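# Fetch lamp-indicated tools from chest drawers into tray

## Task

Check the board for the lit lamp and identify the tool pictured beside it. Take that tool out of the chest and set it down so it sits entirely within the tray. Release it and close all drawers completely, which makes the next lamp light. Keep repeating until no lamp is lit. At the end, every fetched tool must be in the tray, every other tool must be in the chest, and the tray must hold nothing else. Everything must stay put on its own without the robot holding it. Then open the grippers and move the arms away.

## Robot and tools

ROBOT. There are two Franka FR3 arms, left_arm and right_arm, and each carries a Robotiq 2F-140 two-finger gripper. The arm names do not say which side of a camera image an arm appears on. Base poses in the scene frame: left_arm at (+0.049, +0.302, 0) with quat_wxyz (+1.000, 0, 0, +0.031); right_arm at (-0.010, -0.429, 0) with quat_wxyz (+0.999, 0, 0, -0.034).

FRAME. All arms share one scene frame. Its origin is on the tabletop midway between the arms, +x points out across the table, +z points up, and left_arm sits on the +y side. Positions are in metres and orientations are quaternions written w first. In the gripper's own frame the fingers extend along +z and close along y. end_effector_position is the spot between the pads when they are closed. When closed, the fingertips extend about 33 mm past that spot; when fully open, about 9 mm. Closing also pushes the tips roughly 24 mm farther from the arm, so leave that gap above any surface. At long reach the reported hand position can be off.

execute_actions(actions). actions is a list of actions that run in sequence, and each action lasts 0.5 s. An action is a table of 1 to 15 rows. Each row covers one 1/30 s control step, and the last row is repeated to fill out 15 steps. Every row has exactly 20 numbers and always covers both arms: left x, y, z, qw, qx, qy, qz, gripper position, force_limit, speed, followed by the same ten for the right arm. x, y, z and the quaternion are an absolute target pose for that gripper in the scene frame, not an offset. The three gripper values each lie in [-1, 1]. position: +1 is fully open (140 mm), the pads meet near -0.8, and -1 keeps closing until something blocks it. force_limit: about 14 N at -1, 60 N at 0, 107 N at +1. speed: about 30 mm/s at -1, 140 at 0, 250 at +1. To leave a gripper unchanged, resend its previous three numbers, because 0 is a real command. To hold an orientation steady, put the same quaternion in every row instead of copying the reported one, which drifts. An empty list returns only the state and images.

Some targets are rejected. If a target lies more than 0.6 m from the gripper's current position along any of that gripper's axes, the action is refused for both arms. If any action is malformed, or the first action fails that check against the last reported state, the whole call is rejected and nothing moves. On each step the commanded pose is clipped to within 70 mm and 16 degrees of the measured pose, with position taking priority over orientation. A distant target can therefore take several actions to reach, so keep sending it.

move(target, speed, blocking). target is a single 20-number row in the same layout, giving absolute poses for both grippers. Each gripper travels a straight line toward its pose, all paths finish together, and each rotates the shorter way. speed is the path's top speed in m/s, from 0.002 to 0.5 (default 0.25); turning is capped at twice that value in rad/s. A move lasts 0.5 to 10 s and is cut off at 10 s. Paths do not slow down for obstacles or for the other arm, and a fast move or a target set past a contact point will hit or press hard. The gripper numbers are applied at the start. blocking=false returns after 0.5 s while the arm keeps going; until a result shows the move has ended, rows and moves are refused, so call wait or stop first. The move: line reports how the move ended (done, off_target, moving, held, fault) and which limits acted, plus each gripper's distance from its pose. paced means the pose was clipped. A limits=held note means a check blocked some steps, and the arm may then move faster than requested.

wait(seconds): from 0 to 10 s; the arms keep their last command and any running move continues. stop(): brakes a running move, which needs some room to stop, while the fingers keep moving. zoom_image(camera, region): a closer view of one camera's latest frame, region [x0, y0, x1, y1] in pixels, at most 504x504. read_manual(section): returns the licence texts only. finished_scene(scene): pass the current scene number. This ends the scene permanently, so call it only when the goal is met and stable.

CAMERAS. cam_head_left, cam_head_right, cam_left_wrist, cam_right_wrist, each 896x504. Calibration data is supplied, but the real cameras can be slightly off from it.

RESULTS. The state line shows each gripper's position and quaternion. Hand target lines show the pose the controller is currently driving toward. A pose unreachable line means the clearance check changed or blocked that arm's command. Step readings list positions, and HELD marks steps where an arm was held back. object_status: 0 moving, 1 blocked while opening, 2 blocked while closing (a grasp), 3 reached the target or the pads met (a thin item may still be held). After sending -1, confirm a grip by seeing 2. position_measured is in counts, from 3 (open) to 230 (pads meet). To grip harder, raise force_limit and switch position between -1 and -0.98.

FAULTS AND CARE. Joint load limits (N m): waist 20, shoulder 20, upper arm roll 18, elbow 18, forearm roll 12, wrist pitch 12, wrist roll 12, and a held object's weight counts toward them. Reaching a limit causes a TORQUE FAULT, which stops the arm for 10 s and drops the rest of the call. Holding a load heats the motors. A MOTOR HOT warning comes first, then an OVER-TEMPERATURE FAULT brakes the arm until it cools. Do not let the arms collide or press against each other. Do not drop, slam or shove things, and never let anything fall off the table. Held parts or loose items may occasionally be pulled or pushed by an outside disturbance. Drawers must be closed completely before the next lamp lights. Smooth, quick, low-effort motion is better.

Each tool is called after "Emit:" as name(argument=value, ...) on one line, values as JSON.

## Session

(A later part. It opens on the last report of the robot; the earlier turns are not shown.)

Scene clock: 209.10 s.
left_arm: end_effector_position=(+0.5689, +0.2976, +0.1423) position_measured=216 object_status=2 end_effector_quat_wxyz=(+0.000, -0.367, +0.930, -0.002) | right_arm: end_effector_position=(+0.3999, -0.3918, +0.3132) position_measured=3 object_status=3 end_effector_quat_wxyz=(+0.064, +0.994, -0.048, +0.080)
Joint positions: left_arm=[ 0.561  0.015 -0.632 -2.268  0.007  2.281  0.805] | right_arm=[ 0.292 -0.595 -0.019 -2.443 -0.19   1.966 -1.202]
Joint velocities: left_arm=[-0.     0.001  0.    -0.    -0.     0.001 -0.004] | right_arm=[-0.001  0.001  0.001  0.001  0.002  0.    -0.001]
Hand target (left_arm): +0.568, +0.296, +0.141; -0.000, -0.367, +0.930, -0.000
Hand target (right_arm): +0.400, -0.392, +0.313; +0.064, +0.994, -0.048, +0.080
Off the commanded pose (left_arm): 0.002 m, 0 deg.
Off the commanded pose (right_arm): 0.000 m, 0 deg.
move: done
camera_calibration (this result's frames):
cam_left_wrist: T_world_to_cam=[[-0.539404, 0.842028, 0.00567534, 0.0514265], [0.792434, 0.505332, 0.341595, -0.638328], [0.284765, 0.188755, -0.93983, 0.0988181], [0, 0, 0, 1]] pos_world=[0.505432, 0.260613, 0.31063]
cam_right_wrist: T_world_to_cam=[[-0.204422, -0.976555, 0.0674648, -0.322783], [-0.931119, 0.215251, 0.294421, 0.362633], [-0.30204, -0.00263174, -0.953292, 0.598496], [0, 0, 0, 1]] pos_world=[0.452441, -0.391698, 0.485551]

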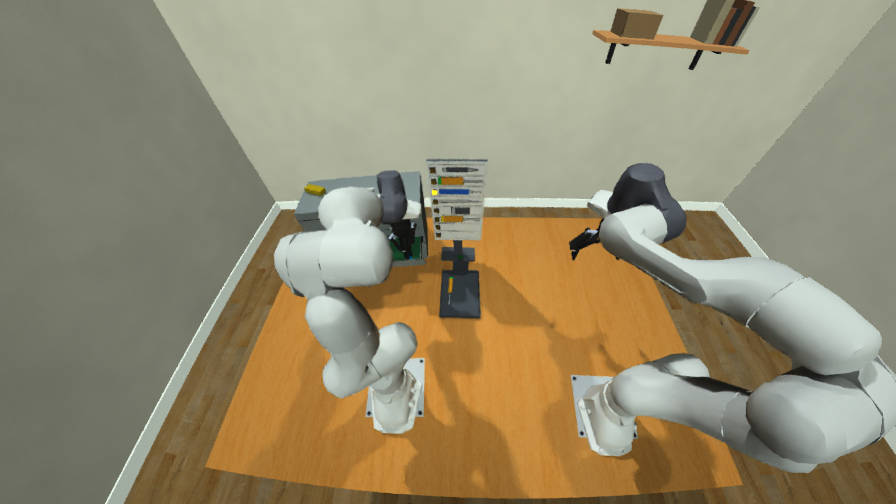

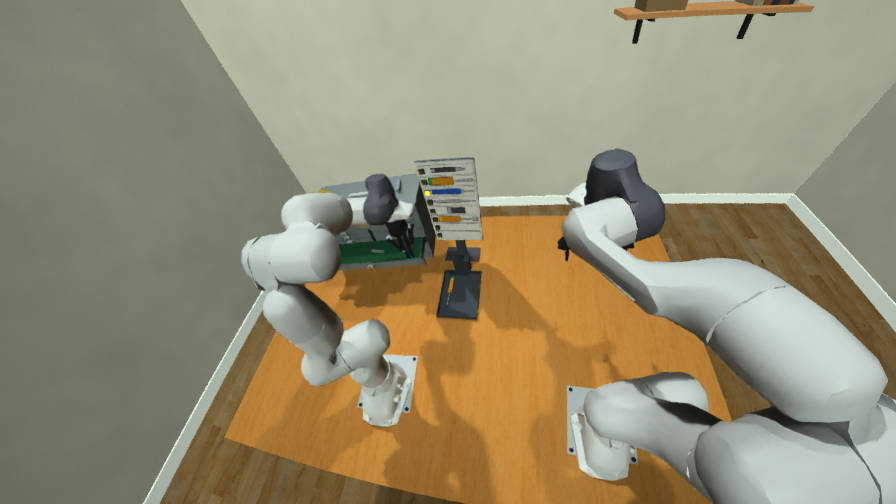

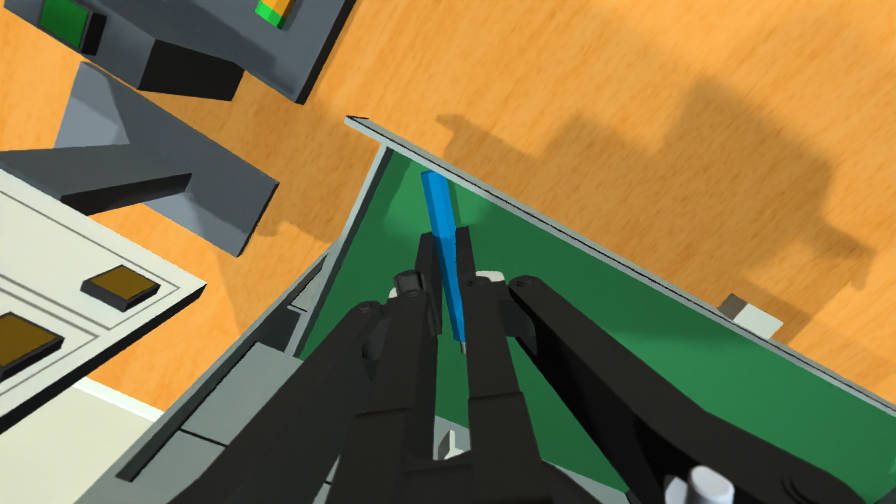

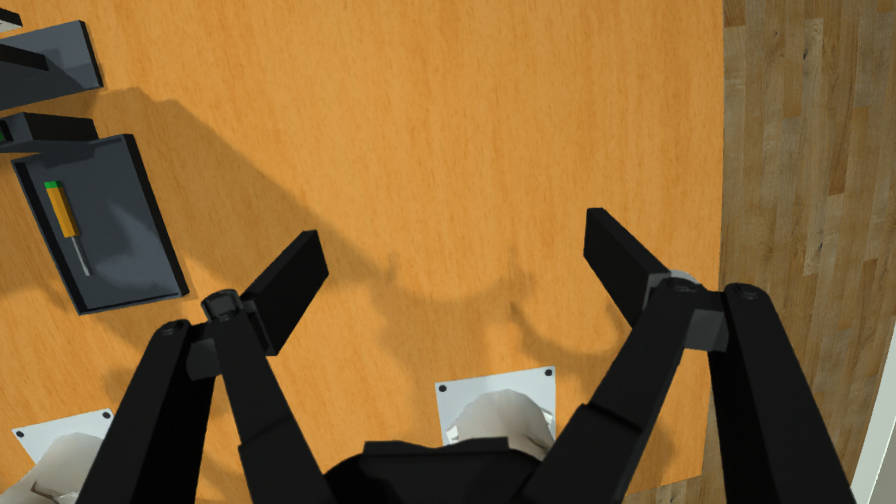

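Emit:
move(target=[0.566,0.294,0.172,0,0.367,-0.93,0,-1,0,0,0.4,-0.392,0.313,0.064,0.994,-0.048,0.08,1,0,0], speed=0.06)

Emit:
move(target=[0.53,0.26,0.23,0,0.367,-0.93,0,-1,0,0,0.4,-0.392,0.313,0.064,0.994,-0.048,0.08,1,0,0], speed=0.08)

Emit:
move(target=[0.43,0.085,0.2,0,0,-1,0,-1,0,0,0.4,-0.392,0.313,0.064,0.994,-0.048,0.08,1,0,0], speed=0.2)

Emit:
move(target=[0.43,0.085,0.048,0,0,-1,0,-1,0,0,0.4,-0.392,0.313,0.064,0.994,-0.048,0.08,1,0,0], speed=0.1)

Emit:
move(target=[0.43,0.085,0.048,0,0,-1,0,-0.5,0,0,0.4,-0.392,0.313,0.064,0.994,-0.048,0.08,1,0,0])

Emit:
move(target=[0.43,0.085,0.2,0,0,-1,0,-0.5,0,0,0.4,-0.392,0.313,0.064,0.994,-0.048,0.08,1,0,0], speed=0.15)

Emit:
move(target=[0.42,0.3,0.25,0,0.707,-0.707,0,0,0,0,0.4,-0.392,0.313,0.064,0.994,-0.048,0.08,1,0,0], speed=0.25)

Emit:
move(target=[0.425,0.478,0.175,0,0.966,0,0.259,0,0,0,0.4,-0.392,0.313,0.064,0.994,-0.048,0.08,1,0,0], speed=0.25)

Emit:
move(target=[0.472,0.478,0.137,0,0.966,0,0.259,0,0,0,0.4,-0.392,0.313,0.064,0.994,-0.048,0.08,1,0,0], speed=0.08)

Emit:
move(target=[0.472,0.478,0.137,0,0.966,0,0.259,-1,0,0,0.4,-0.392,0.313,0.064,0.994,-0.048,0.08,1,0,0])

Scene clock: 210.37 s.
left_arm: end_effector_position=(+0.5680, +0.2967, +0.1715) position_measured=216 object_status=2 end_effector_quat_wxyz=(+0.004, -0.372, +0.928, +0.000) | right_arm: end_effector_position=(+0.3999, -0.3918, +0.3132) position_measured=3 object_status=3 end_effector_quat_wxyz=(+0.064, +0.994, -0.048, +0.080)
Joint positions: left_arm=[ 0.561 -0.044 -0.632 -2.244 -0.028  2.215  0.817] | right_arm=[ 0.292 -0.595 -0.019 -2.443 -0.19   1.966 -1.202]
Joint velocities: left_arm=[ 0.    -0.002 -0.     0.004 -0.005 -0.008  0.009] | right_arm=[-0.001 -0.001 -0.     0.001 -0.001  0.     0.   ]
Hand target (left_arm): +0.566, +0.294, +0.172; +0.000, -0.367, +0.930, +0.000
Hand target (right_arm): +0.400, -0.392, +0.313; +0.064, +0.994, -0.048, +0.080
Off the commanded pose (left_arm): 0.003 m, 1 deg.
Off the commanded pose (right_arm): 0.000 m, 0 deg.
move: done
camera_calibration (this result's frames):
cam_left_wrist: T_world_to_cam=[[-0.547091, 0.837029, 0.00860857, 0.0568993], [0.786048, 0.51018, 0.349063, -0.64618], [0.287784, 0.197736, -0.93706, 0.121763], [0, 0, 0, 1]] pos_world=[0.504016, 0.257965, 0.339167]
cam_right_wrist: T_world_to_cam=[[-0.204422, -0.976555, 0.067465, -0.322783], [-0.931119, 0.215251, 0.294421, 0.362633], [-0.30204, -0.0026319, -0.953292, 0.598496], [0, 0, 0, 1]] pos_world=[0.452441, -0.391697, 0.485551]

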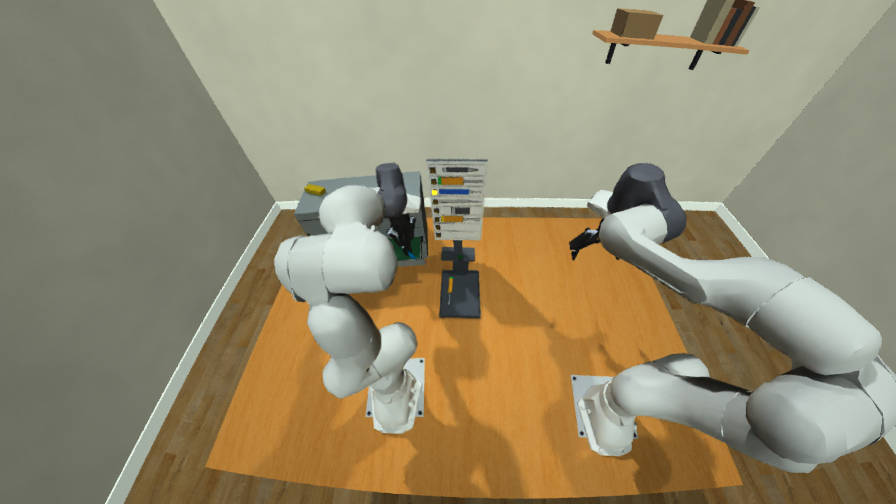

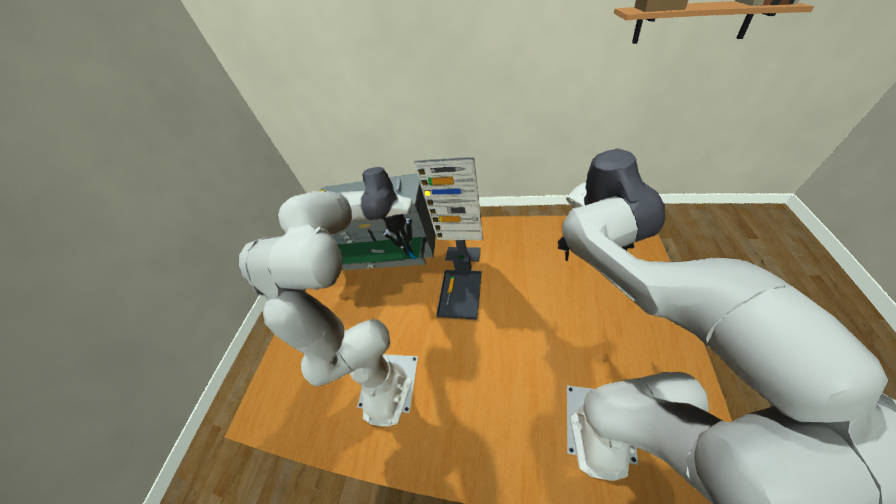

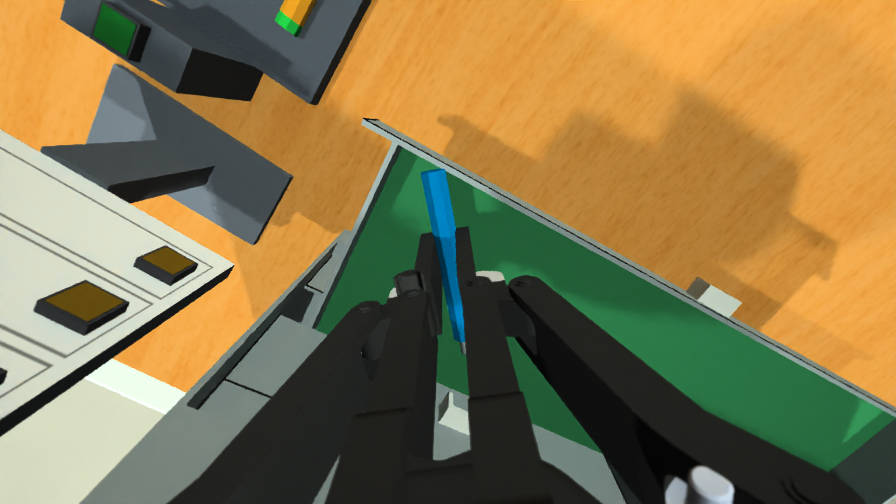

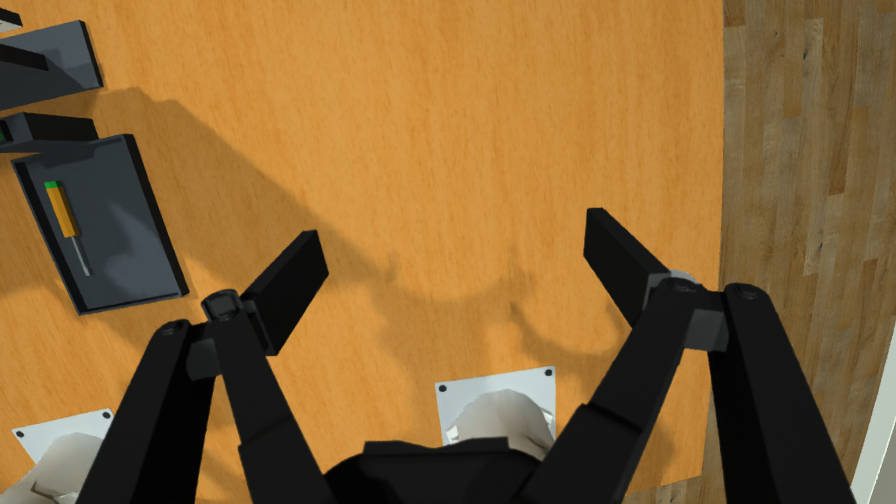

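Scene clock: 211.87 s.
left_arm: end_effector_position=(+0.5311, +0.2614, +0.2297) position_measured=216 object_status=2 end_effector_quat_wxyz=(+0.003, -0.370, +0.929, +0.001) | right_arm: end_effector_position=(+0.3999, -0.3918, +0.3132) position_measured=3 object_status=3 end_effector_quat_wxyz=(+0.064, +0.994, -0.048, +0.080)
Joint positions: left_arm=[ 0.512 -0.249 -0.625 -2.267 -0.16   2.062  0.852] | right_arm=[ 0.292 -0.595 -0.019 -2.443 -0.19   1.966 -1.202]
Joint velocities: left_arm=[ 0.    -0.001  0.001  0.001 -0.002 -0.01   0.008] | right_arm=[ 0.     0.     0.     0.001 -0.     0.002  0.001]
Hand target (left_arm): +0.529, +0.261, +0.230; +0.000, -0.368, +0.930, -0.000
Hand target (right_arm): +0.400, -0.392, +0.313; +0.064, +0.994, -0.048, +0.080
Off the commanded pose (left_arm): 0.002 m, 0 deg.
Off the commanded pose (right_arm): 0.000 m, 0 deg.
move: done
camera_calibration (this result's frames):
cam_left_wrist: T_world_to_cam=[[-0.543868, 0.839112, 0.00990868, 0.0632101], [0.788887, 0.507217, 0.34697, -0.619724], [0.286121, 0.196523, -0.937824, 0.195336], [0, 0, 0, 1]] pos_world=[0.46738, 0.222906, 0.397591]
cam_right_wrist: T_world_to_cam=[[-0.204422, -0.976555, 0.0674649, -0.322783], [-0.931119, 0.215251, 0.294421, 0.362633], [-0.30204, -0.00263174, -0.953291, 0.598496], [0, 0, 0, 1]] pos_world=[0.452441, -0.391698, 0.485551]

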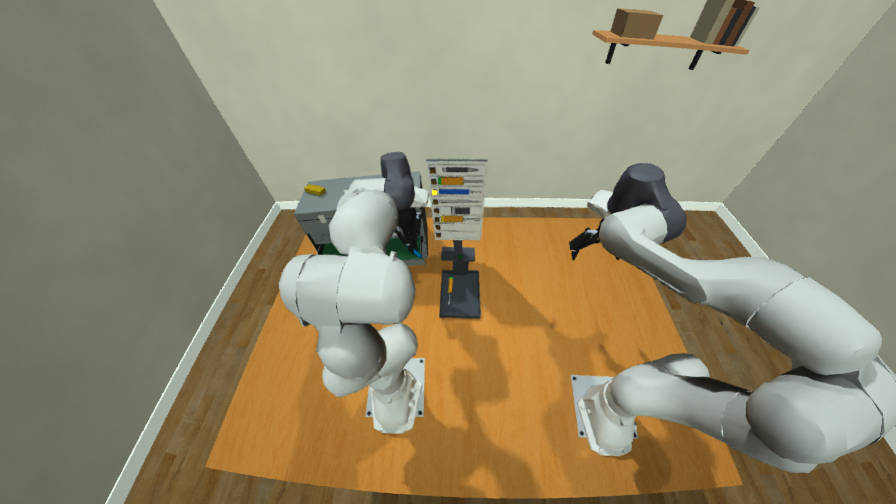

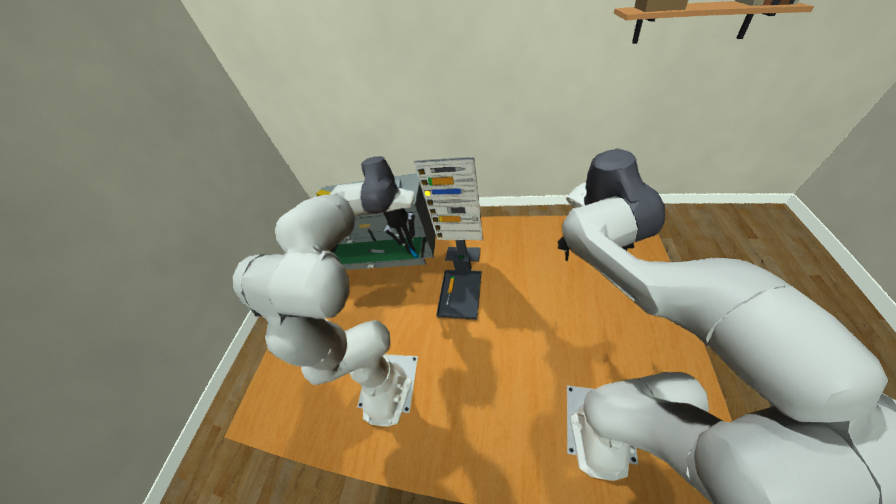

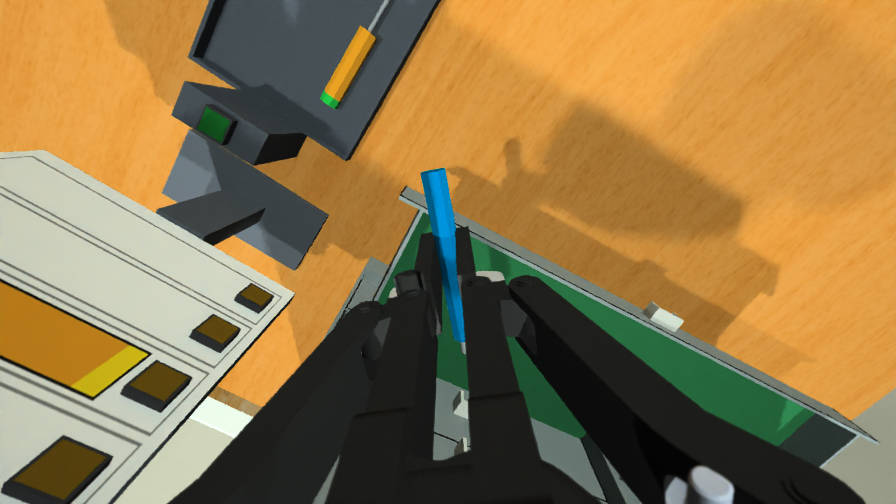

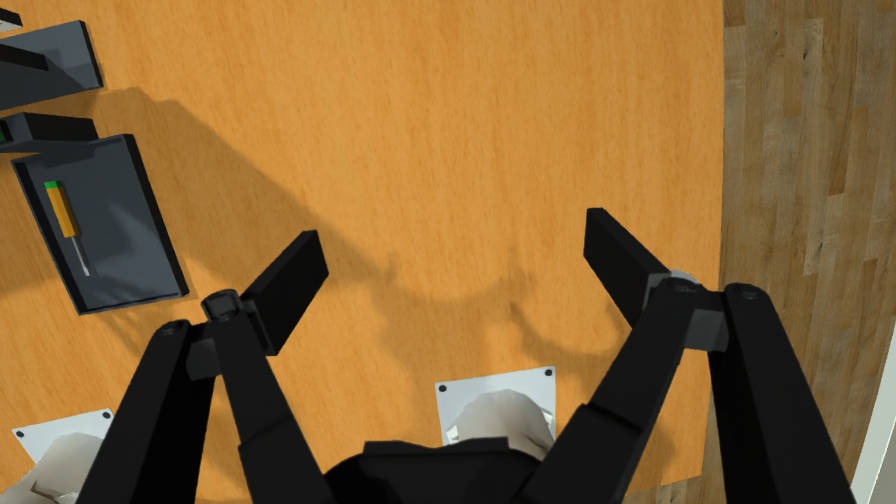

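Scene clock: 214.33 s.
left_arm: end_effector_position=(+0.4283, +0.0854, +0.2003) position_measured=216 object_status=2 end_effector_quat_wxyz=(+0.001, -0.007, +1.000, -0.003) | right_arm: end_effector_position=(+0.3999, -0.3918, +0.3132) position_measured=3 object_status=3 end_effector_quat_wxyz=(+0.064, +0.994, -0.048, +0.080)
Joint positions: left_arm=[ 0.064 -0.384 -0.612 -2.455 -0.261  2.124  1.245] | right_arm=[ 0.292 -0.595 -0.019 -2.443 -0.19   1.966 -1.202]
Joint velocities: left_arm=[-0.006 -0.     0.006 -0.002  0.     0.005  0.032] | right_arm=[-0.002 -0.002 -0.     0.002  0.001  0.    -0.001]
Hand target (left_arm): +0.428, +0.085, +0.200; +0.001, -0.000, +1.000, -0.005
Hand target (right_arm): +0.400, -0.392, +0.313; +0.064, +0.994, -0.048, +0.080
Off the commanded pose (left_arm): 0.002 m, 1 deg.
Off the commanded pose (right_arm): 0.000 m, 0 deg.
move: done
camera_calibration (this result's frames):
cam_left_wrist: T_world_to_cam=[[0.167705, 0.985831, 0.00353428, -0.16073], [0.925345, -0.15865, 0.344334, -0.440218], [0.340016, -0.054476, -0.938841, 0.230288], [0, 0, 0, 1]] pos_world=[0.356007, 0.101157, 0.368354]
cam_right_wrist: T_world_to_cam=[[-0.204422, -0.976555, 0.0674649, -0.322783], [-0.93112, 0.215251, 0.294421, 0.362633], [-0.30204, -0.00263191, -0.953292, 0.598496], [0, 0, 0, 1]] pos_world=[0.452441, -0.391697, 0.485551]

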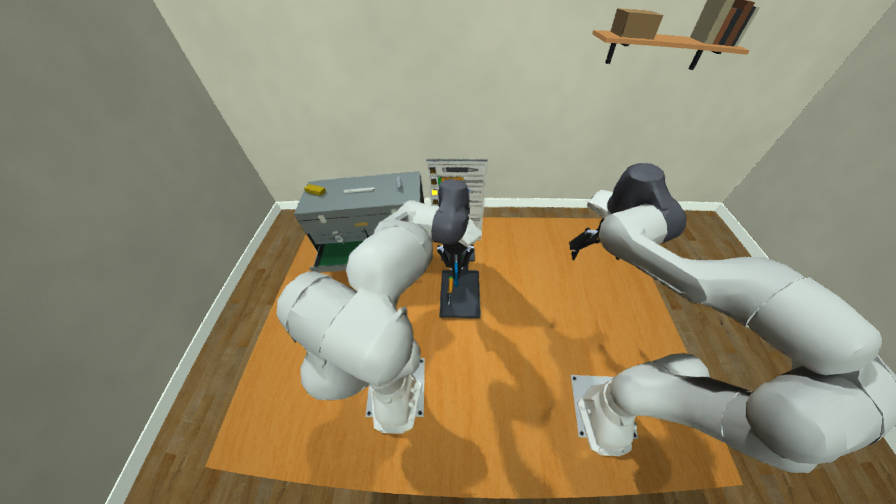

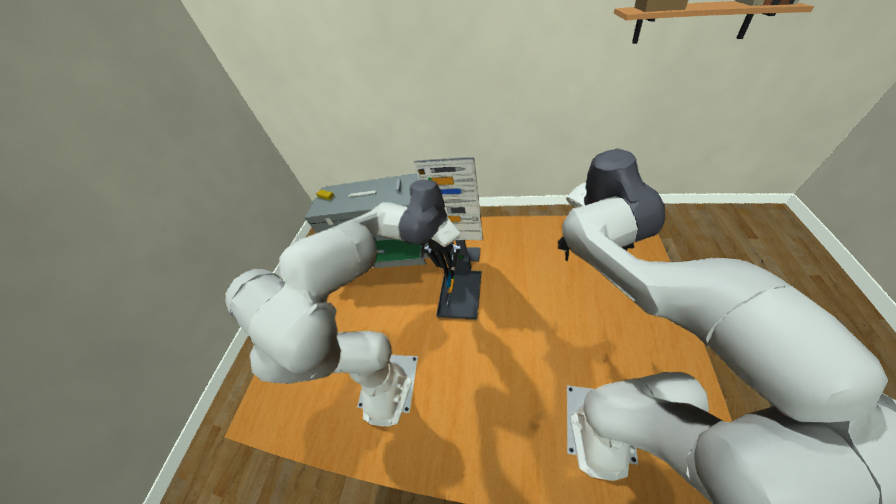

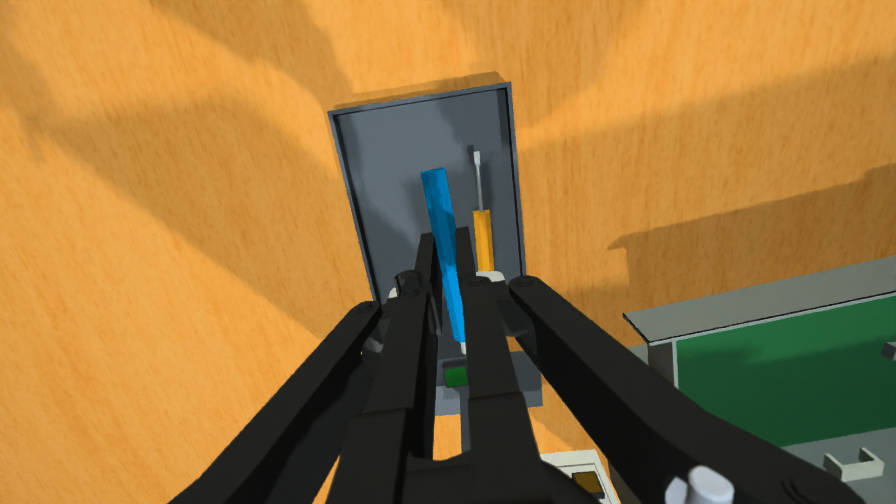

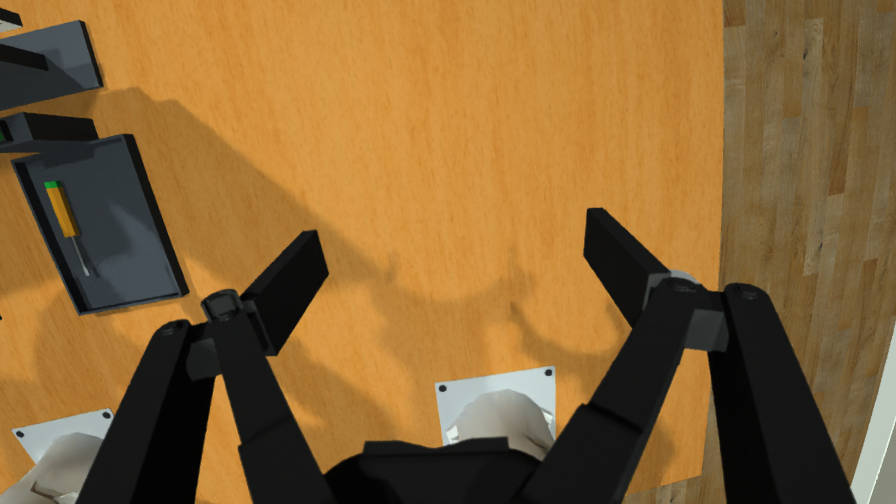

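Scene clock: 216.47 s.
left_arm: end_effector_position=(+0.4283, +0.0844, +0.0476) position_measured=216 object_status=2 end_effector_quat_wxyz=(-0.003, +0.009, +1.000, -0.001) | right_arm: end_effector_position=(+0.3999, -0.3918, +0.3132) position_measured=3 object_status=3 end_effector_quat_wxyz=(+0.064, +0.994, -0.048, +0.080)
Joint positions: left_arm=[ 0.137 -0.014 -0.721 -2.599 -0.027  2.583  1.089] | right_arm=[ 0.292 -0.595 -0.019 -2.443 -0.19   1.966 -1.202]
Joint velocities: left_arm=[-0.001  0.001 -0.001 -0.002  0.011  0.01  -0.044] | right_arm=[ 0.     0.001 -0.     0.    -0.     0.    -0.   ]
Hand target (left_arm): +0.431, +0.084, +0.048; -0.001, +0.001, +1.000, -0.001
Hand target (right_arm): +0.400, -0.392, +0.313; +0.064, +0.994, -0.048, +0.080
Off the commanded pose (left_arm): 0.002 m, 1 deg.
Off the commanded pose (right_arm): 0.000 m, 0 deg.
move: done
camera_calibration (this result's frames):
cam_left_wrist: T_world_to_cam=[[0.199207, 0.979937, 0.00633842, -0.17237], [0.922498, -0.189705, 0.336169, -0.383581], [0.330627, -0.06112, -0.94178, 0.0916083], [0, 0, 0, 1]] pos_world=[0.357902, 0.101743, 0.216316]
cam_right_wrist: T_world_to_cam=[[-0.204422, -0.976555, 0.0674649, -0.322783], [-0.931119, 0.215251, 0.294421, 0.362633], [-0.30204, -0.00263179, -0.953292, 0.598496], [0, 0, 0, 1]] pos_world=[0.452441, -0.391698, 0.485551]

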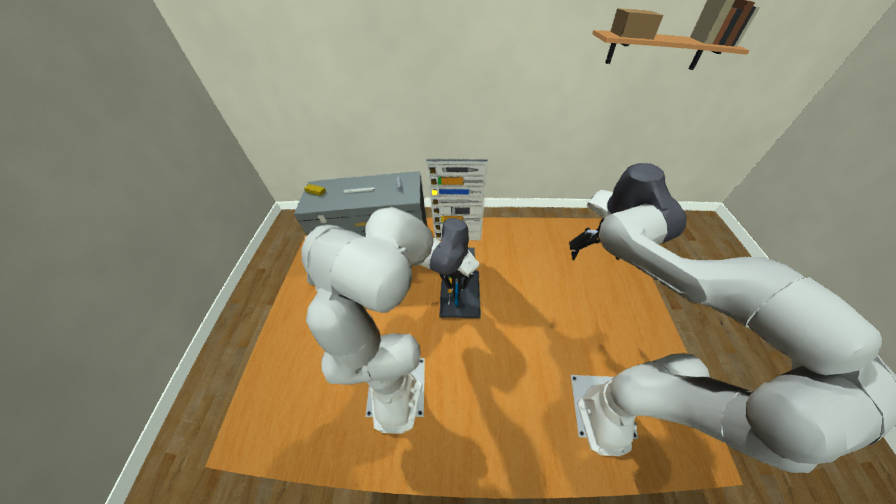

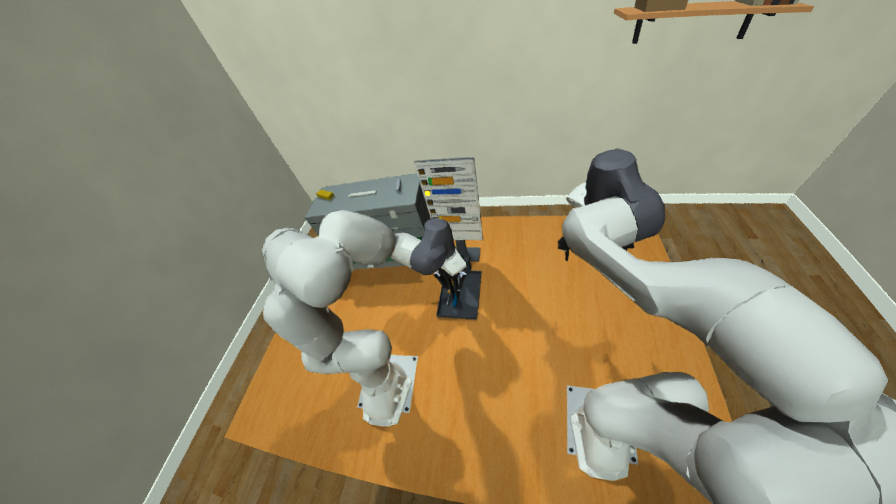

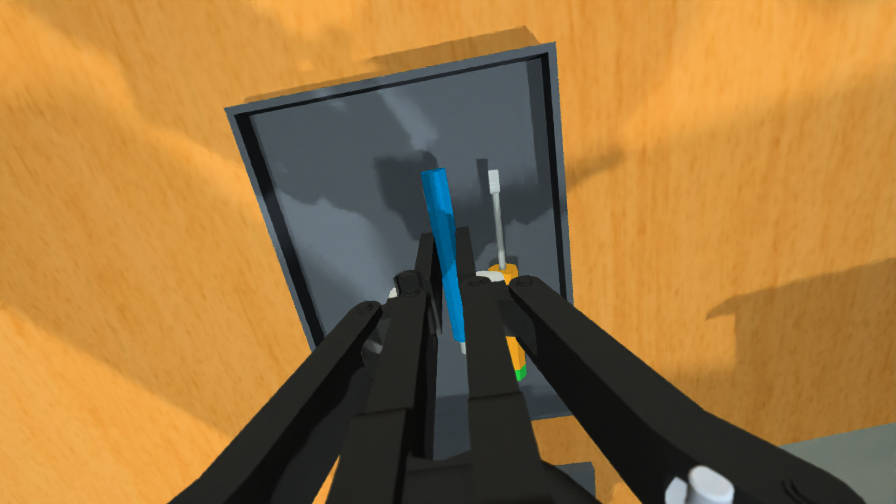

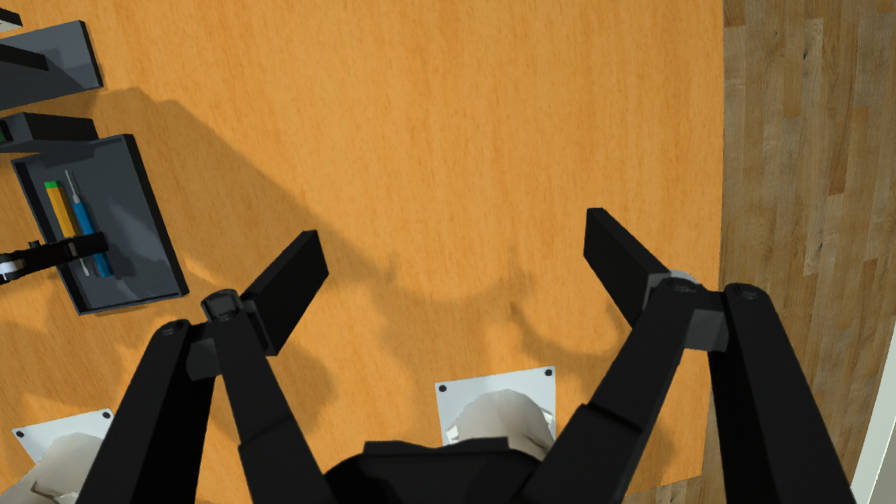

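Scene clock: 217.17 s.
left_arm: end_effector_position=(+0.4290, +0.0842, +0.0478) position_measured=192 object_status=3 end_effector_quat_wxyz=(-0.002, +0.004, +1.000, -0.001) | right_arm: end_effector_position=(+0.3999, -0.3918, +0.3132) position_measured=3 object_status=3 end_effector_quat_wxyz=(+0.064, +0.994, -0.048, +0.080)
Joint positions: left_arm=[ 0.137 -0.014 -0.721 -2.599 -0.025  2.585  1.077] | right_arm=[ 0.292 -0.595 -0.019 -2.443 -0.19   1.966 -1.202]
Joint velocities: left_arm=[ 0.001 -0.    -0.    -0.     0.002  0.001 -0.016] | right_arm=[-0.    -0.     0.001  0.001  0.001 -0.001  0.001]
Hand target (left_arm): +0.430, +0.085, +0.048; -0.000, +0.000, +1.000, -0.000
Hand target (right_arm): +0.400, -0.392, +0.313; +0.064, +0.994, -0.048, +0.080
Off the commanded pose (left_arm): 0.001 m, 0 deg.
Off the commanded pose (right_arm): 0.000 m, 0 deg.
move: done
camera_calibration (this result's frames):
cam_left_wrist: T_world_to_cam=[[0.188783, 0.981997, 0.00660366, -0.168036], [0.923688, -0.179848, 0.338312, -0.385743], [0.333409, -0.0577676, -0.941011, 0.0900337], [0, 0, 0, 1]] pos_world=[0.358011, 0.100837, 0.216334]
cam_right_wrist: T_world_to_cam=[[-0.204422, -0.976555, 0.0674649, -0.322783], [-0.931119, 0.215251, 0.294421, 0.362633], [-0.302041, -0.00263176, -0.953291, 0.598496], [0, 0, 0, 1]] pos_world=[0.452441, -0.391698, 0.485551]

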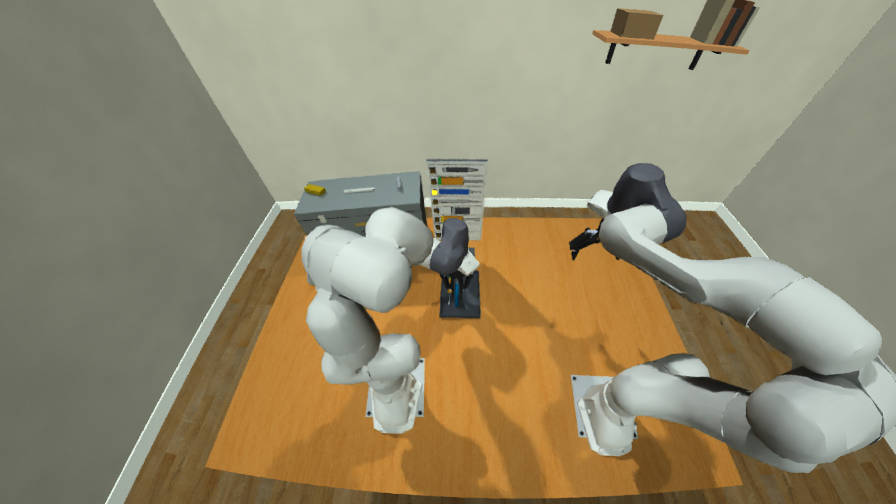

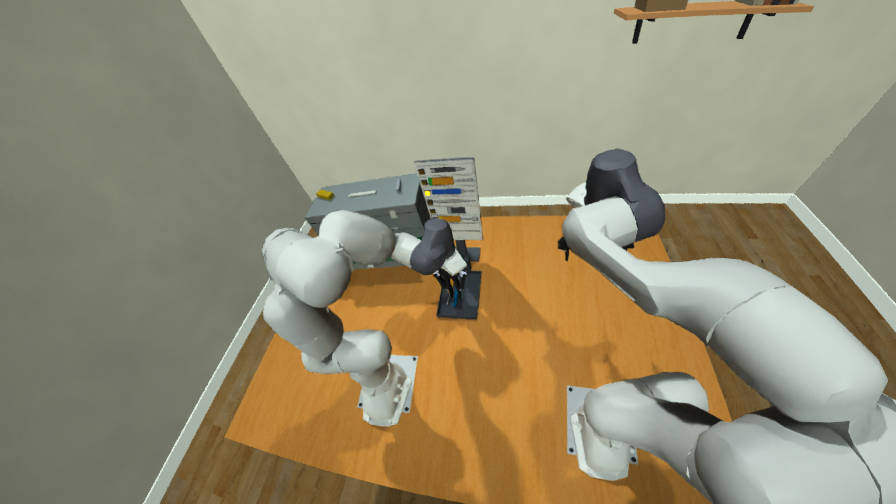

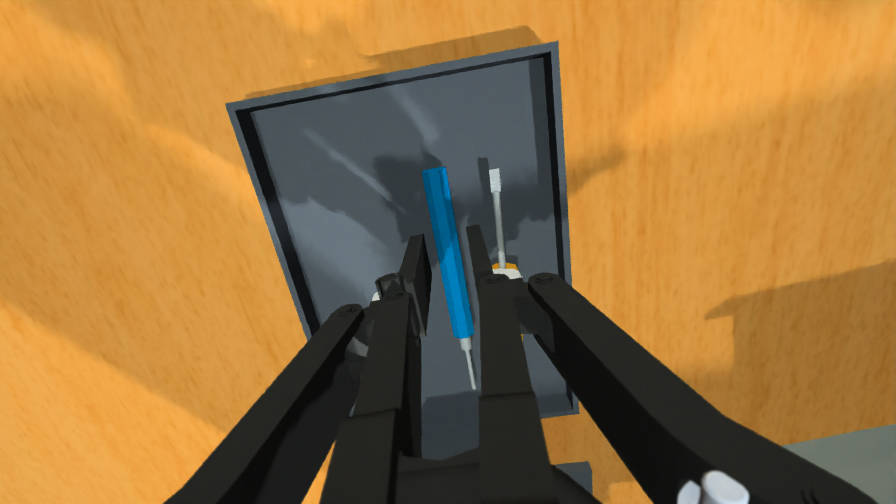

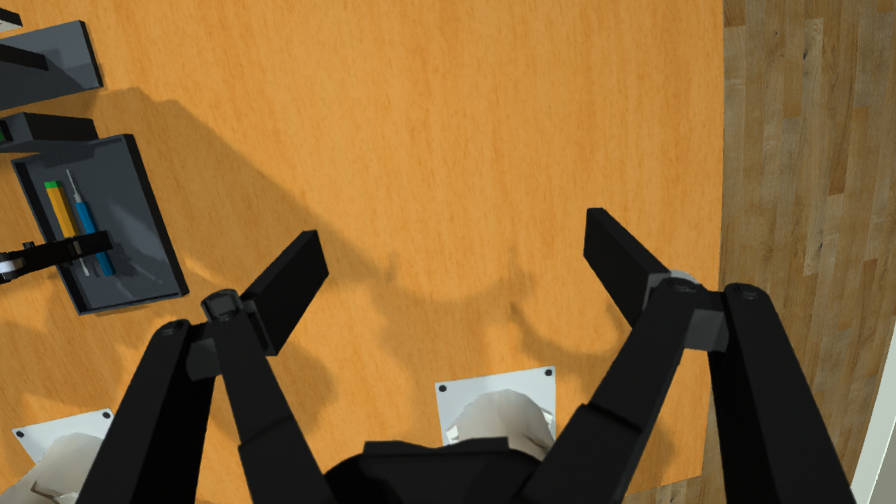

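Scene clock: 218.87 s.
left_arm: end_effector_position=(+0.4303, +0.0863, +0.1992) position_measured=192 object_status=3 end_effector_quat_wxyz=(+0.002, -0.004, +1.000, +0.002) | right_arm: end_effector_position=(+0.3999, -0.3918, +0.3132) position_measured=3 object_status=3 end_effector_quat_wxyz=(+0.064, +0.994, -0.048, +0.080)
Joint positions: left_arm=[ 0.046 -0.371 -0.598 -2.452 -0.237  2.13   1.232] | right_arm=[ 0.292 -0.595 -0.019 -2.443 -0.19   1.966 -1.202]
Joint velocities: left_arm=[-0.001 -0.001  0.002  0.     0.001 -0.011  0.009] | right_arm=[ 0.     0.001  0.001 -0.    -0.002  0.001  0.001]
Hand target (left_arm): +0.429, +0.085, +0.200; +0.001, -0.001, +1.000, +0.001
Hand target (right_arm): +0.400, -0.392, +0.313; +0.064, +0.994, -0.048, +0.080
Off the commanded pose (left_arm): 0.002 m, 1 deg.
Off the commanded pose (right_arm): 0.000 m, 0 deg.
move: done
camera_calibration (this result's frames):
cam_left_wrist: T_world_to_cam=[[0.172855, 0.984855, 0.0134669, -0.166029], [0.92363, -0.166828, 0.345075, -0.440281], [0.342096, -0.0472095, -0.938479, 0.227024], [0, 0, 0, 1]] pos_world=[0.357692, 0.100781, 0.367223]
cam_right_wrist: T_world_to_cam=[[-0.204422, -0.976555, 0.0674648, -0.322783], [-0.931119, 0.215251, 0.294421, 0.362633], [-0.30204, -0.00263169, -0.953292, 0.598496], [0, 0, 0, 1]] pos_world=[0.452441, -0.391698, 0.485551]

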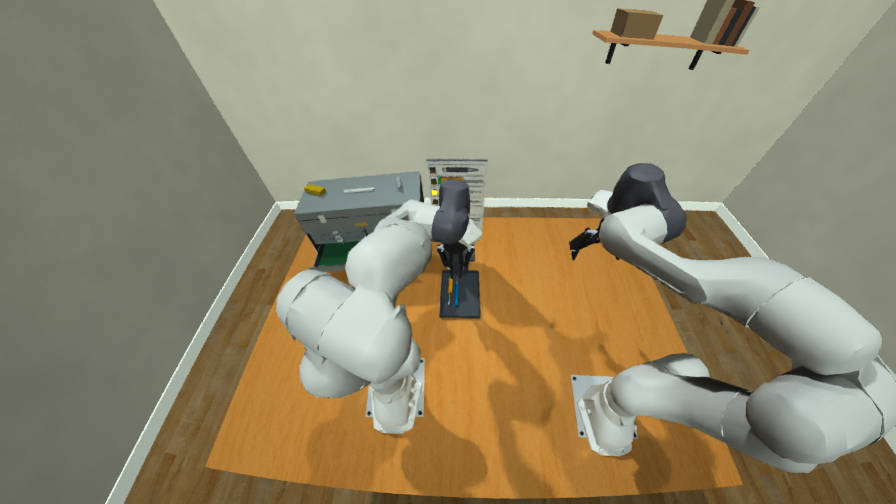

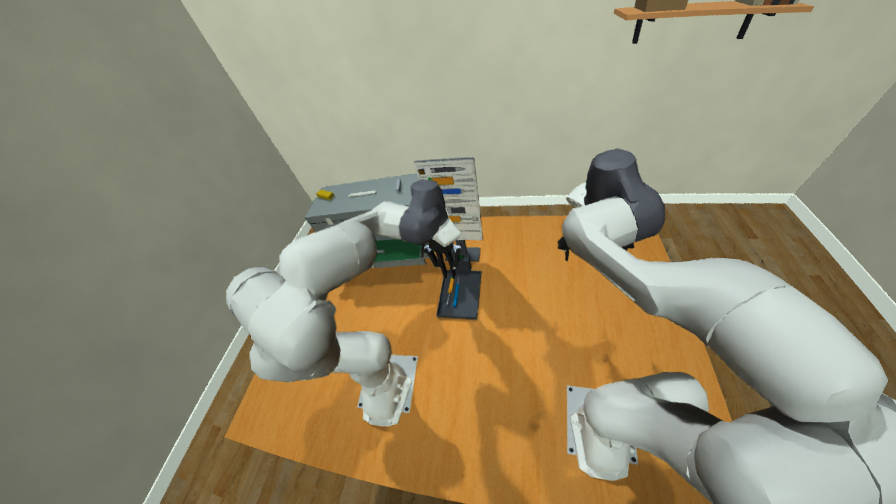

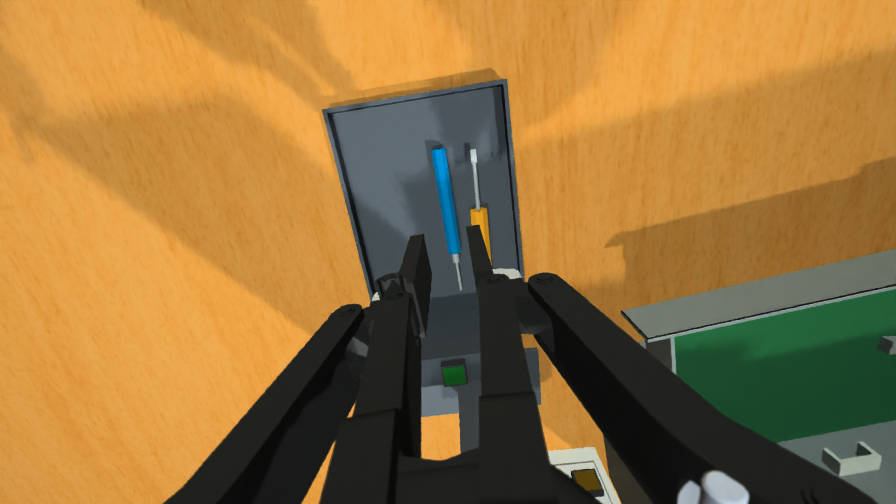

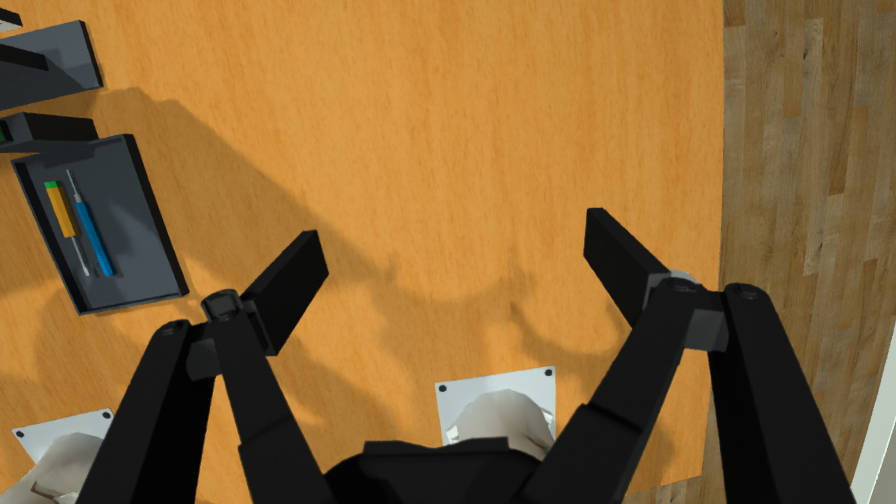

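Scene clock: 222.70 s.
left_arm: end_effector_position=(+0.4211, +0.3047, +0.2485) position_measured=129 object_status=3 end_effector_quat_wxyz=(-0.004, +0.702, -0.712, -0.008) | right_arm: end_effector_position=(+0.3999, -0.3918, +0.3132) position_measured=3 object_status=3 end_effector_quat_wxyz=(+0.064, +0.994, -0.048, +0.080)
Joint positions: left_arm=[ 0.706 -0.73  -0.662 -2.523 -0.425  1.88   0.394] | right_arm=[ 0.292 -0.595 -0.019 -2.443 -0.19   1.966 -1.202]
Joint velocities: left_arm=[ 0.001 -0.     0.001  0.    -0.002 -0.003 -0.027] | right_arm=[ 0.001  0.002  0.001 -0.001 -0.     0.    -0.001]
Hand target (left_arm): +0.421, +0.303, +0.249; -0.004, +0.707, -0.707, -0.007
Hand target (right_arm): +0.400, -0.392, +0.313; +0.064, +0.994, -0.048, +0.080
Off the commanded pose (left_arm): 0.005 m, 1 deg.
Off the commanded pose (right_arm): 0.000 m, 0 deg.
move: off_target (left_arm)
camera_calibration (this result's frames):
cam_left_wrist: T_world_to_cam=[[-0.980528, 0.195593, 0.017554, 0.344892], [0.188863, 0.914733, 0.357205, -0.435541], [0.0538094, 0.353565, -0.933861, 0.284867], [0, 0, 0, 1]] pos_world=[0.405105, 0.230227, 0.41555]
cam_right_wrist: T_world_to_cam=[[-0.204422, -0.976555, 0.0674648, -0.322783], [-0.931119, 0.215251, 0.294421, 0.362633], [-0.30204, -0.00263173, -0.953292, 0.598496], [0, 0, 0, 1]] pos_world=[0.452441, -0.391698, 0.485551]

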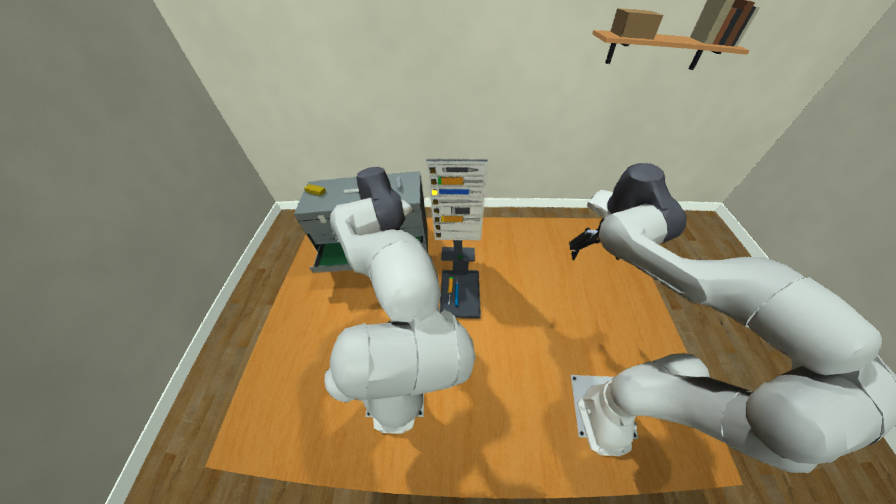

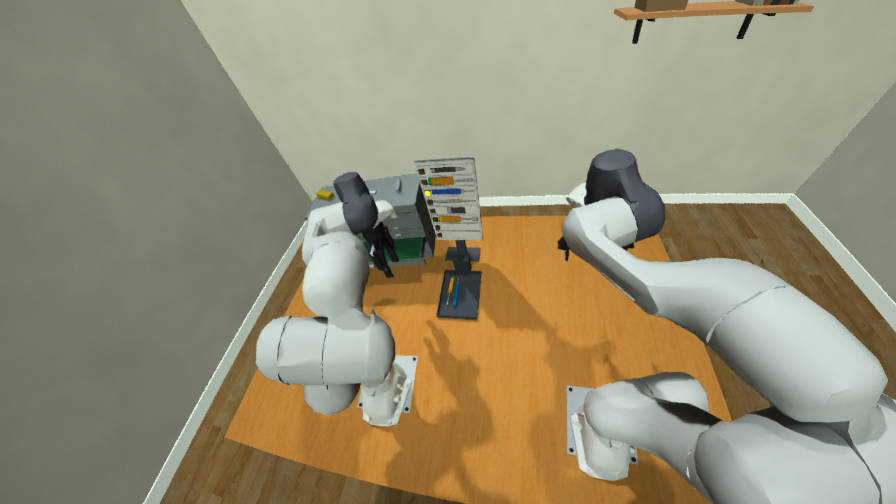

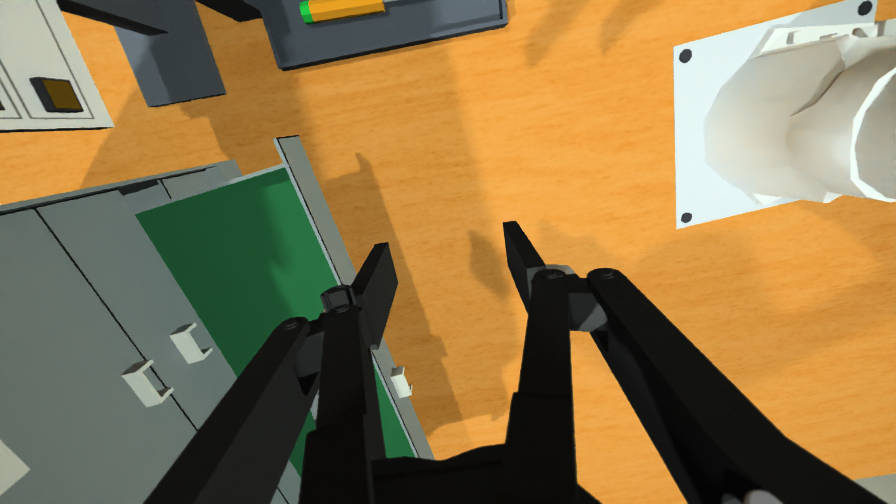

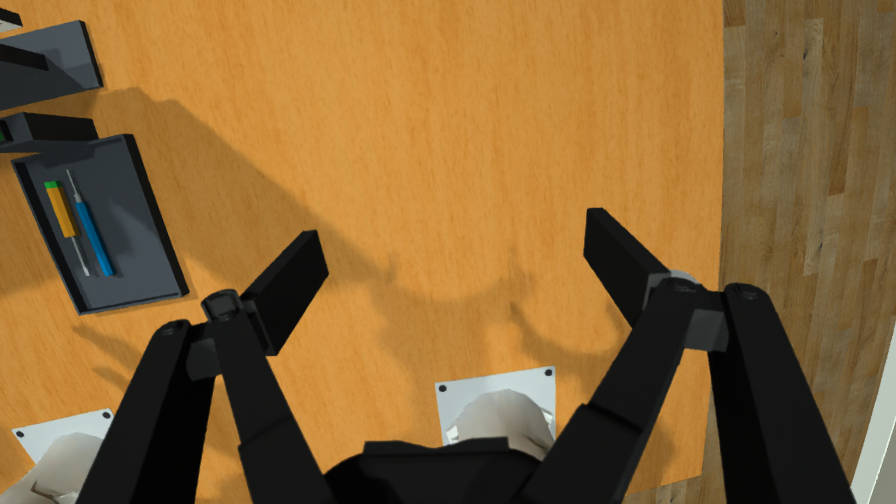

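Scene clock: 226.70 s.
left_arm: end_effector_position=(+0.4226, +0.4793, +0.1756) position_measured=129 object_status=3 end_effector_quat_wxyz=(-0.003, +0.968, -0.006, +0.250) | right_arm: end_effector_position=(+0.3999, -0.3918, +0.3132) position_measured=3 object_status=3 end_effector_quat_wxyz=(+0.064, +0.994, -0.048, +0.080)
Joint positions: left_arm=[ 1.137 -0.831 -0.699 -2.917 -1.194  2.317 -0.156] | right_arm=[ 0.292 -0.595 -0.019 -2.443 -0.19   1.966 -1.202]
Joint velocities: left_arm=[ 0.001  0.001 -0.    -0.001 -0.002  0.003 -0.022] | right_arm=[ 0.001 -0.001  0.     0.001  0.    -0.     0.   ]
Hand target (left_arm): +0.422, +0.481, +0.175; -0.003, +0.968, +0.002, +0.251
Hand target (right_arm): +0.400, -0.392, +0.313; +0.064, +0.994, -0.048, +0.080
Off the commanded pose (left_arm): 0.003 m, 1 deg.
Off the commanded pose (right_arm): 0.000 m, 0 deg.
move: done
camera_calibration (this result's frames):
cam_left_wrist: T_world_to_cam=[[-0.173628, -0.980715, -0.0897256, 0.555158], [-0.971629, 0.185449, -0.146783, 0.358992], [0.160592, 0.0616943, -0.985091, 0.258735], [0, 0, 0, 1]] pos_world=[0.403647, 0.461915, 0.357383]
cam_right_wrist: T_world_to_cam=[[-0.204422, -0.976555, 0.0674649, -0.322783], [-0.93112, 0.215251, 0.294421, 0.362633], [-0.30204, -0.00263185, -0.953292, 0.598496], [0, 0, 0, 1]] pos_world=[0.452441, -0.391697, 0.485551]

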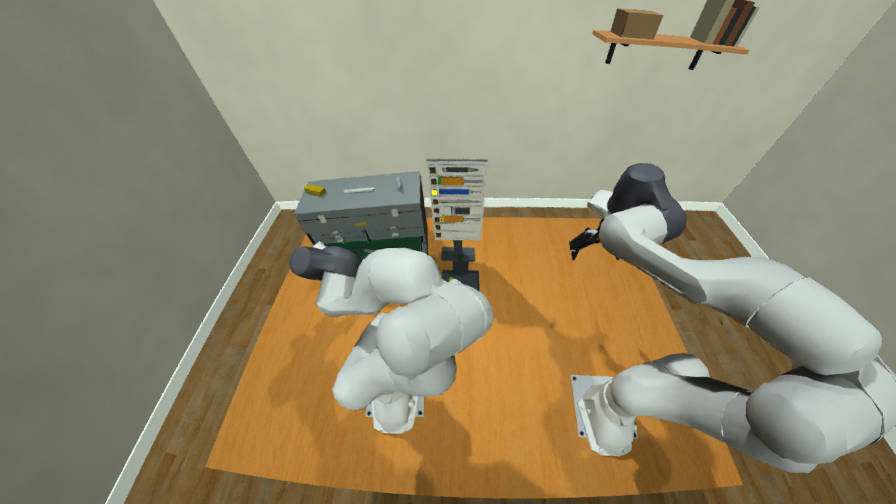

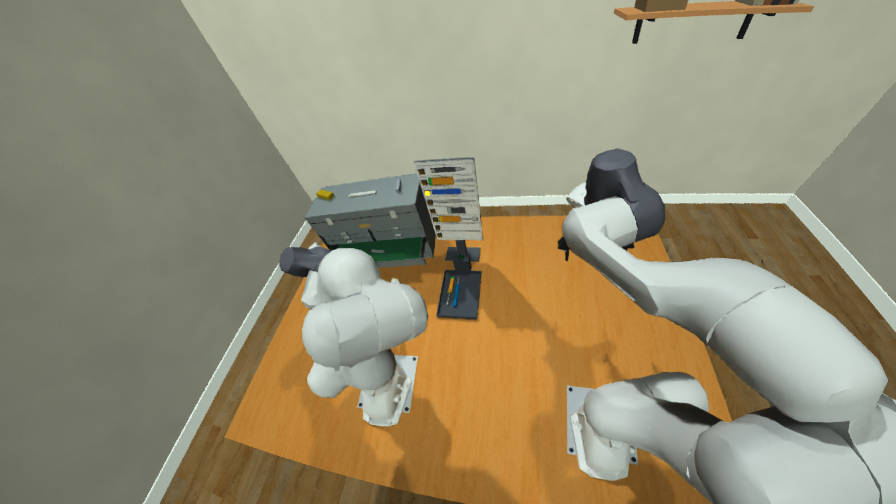

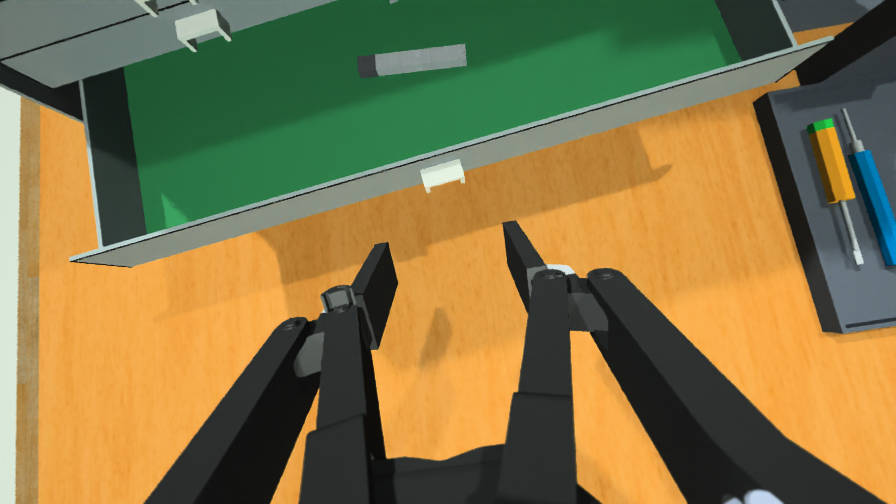

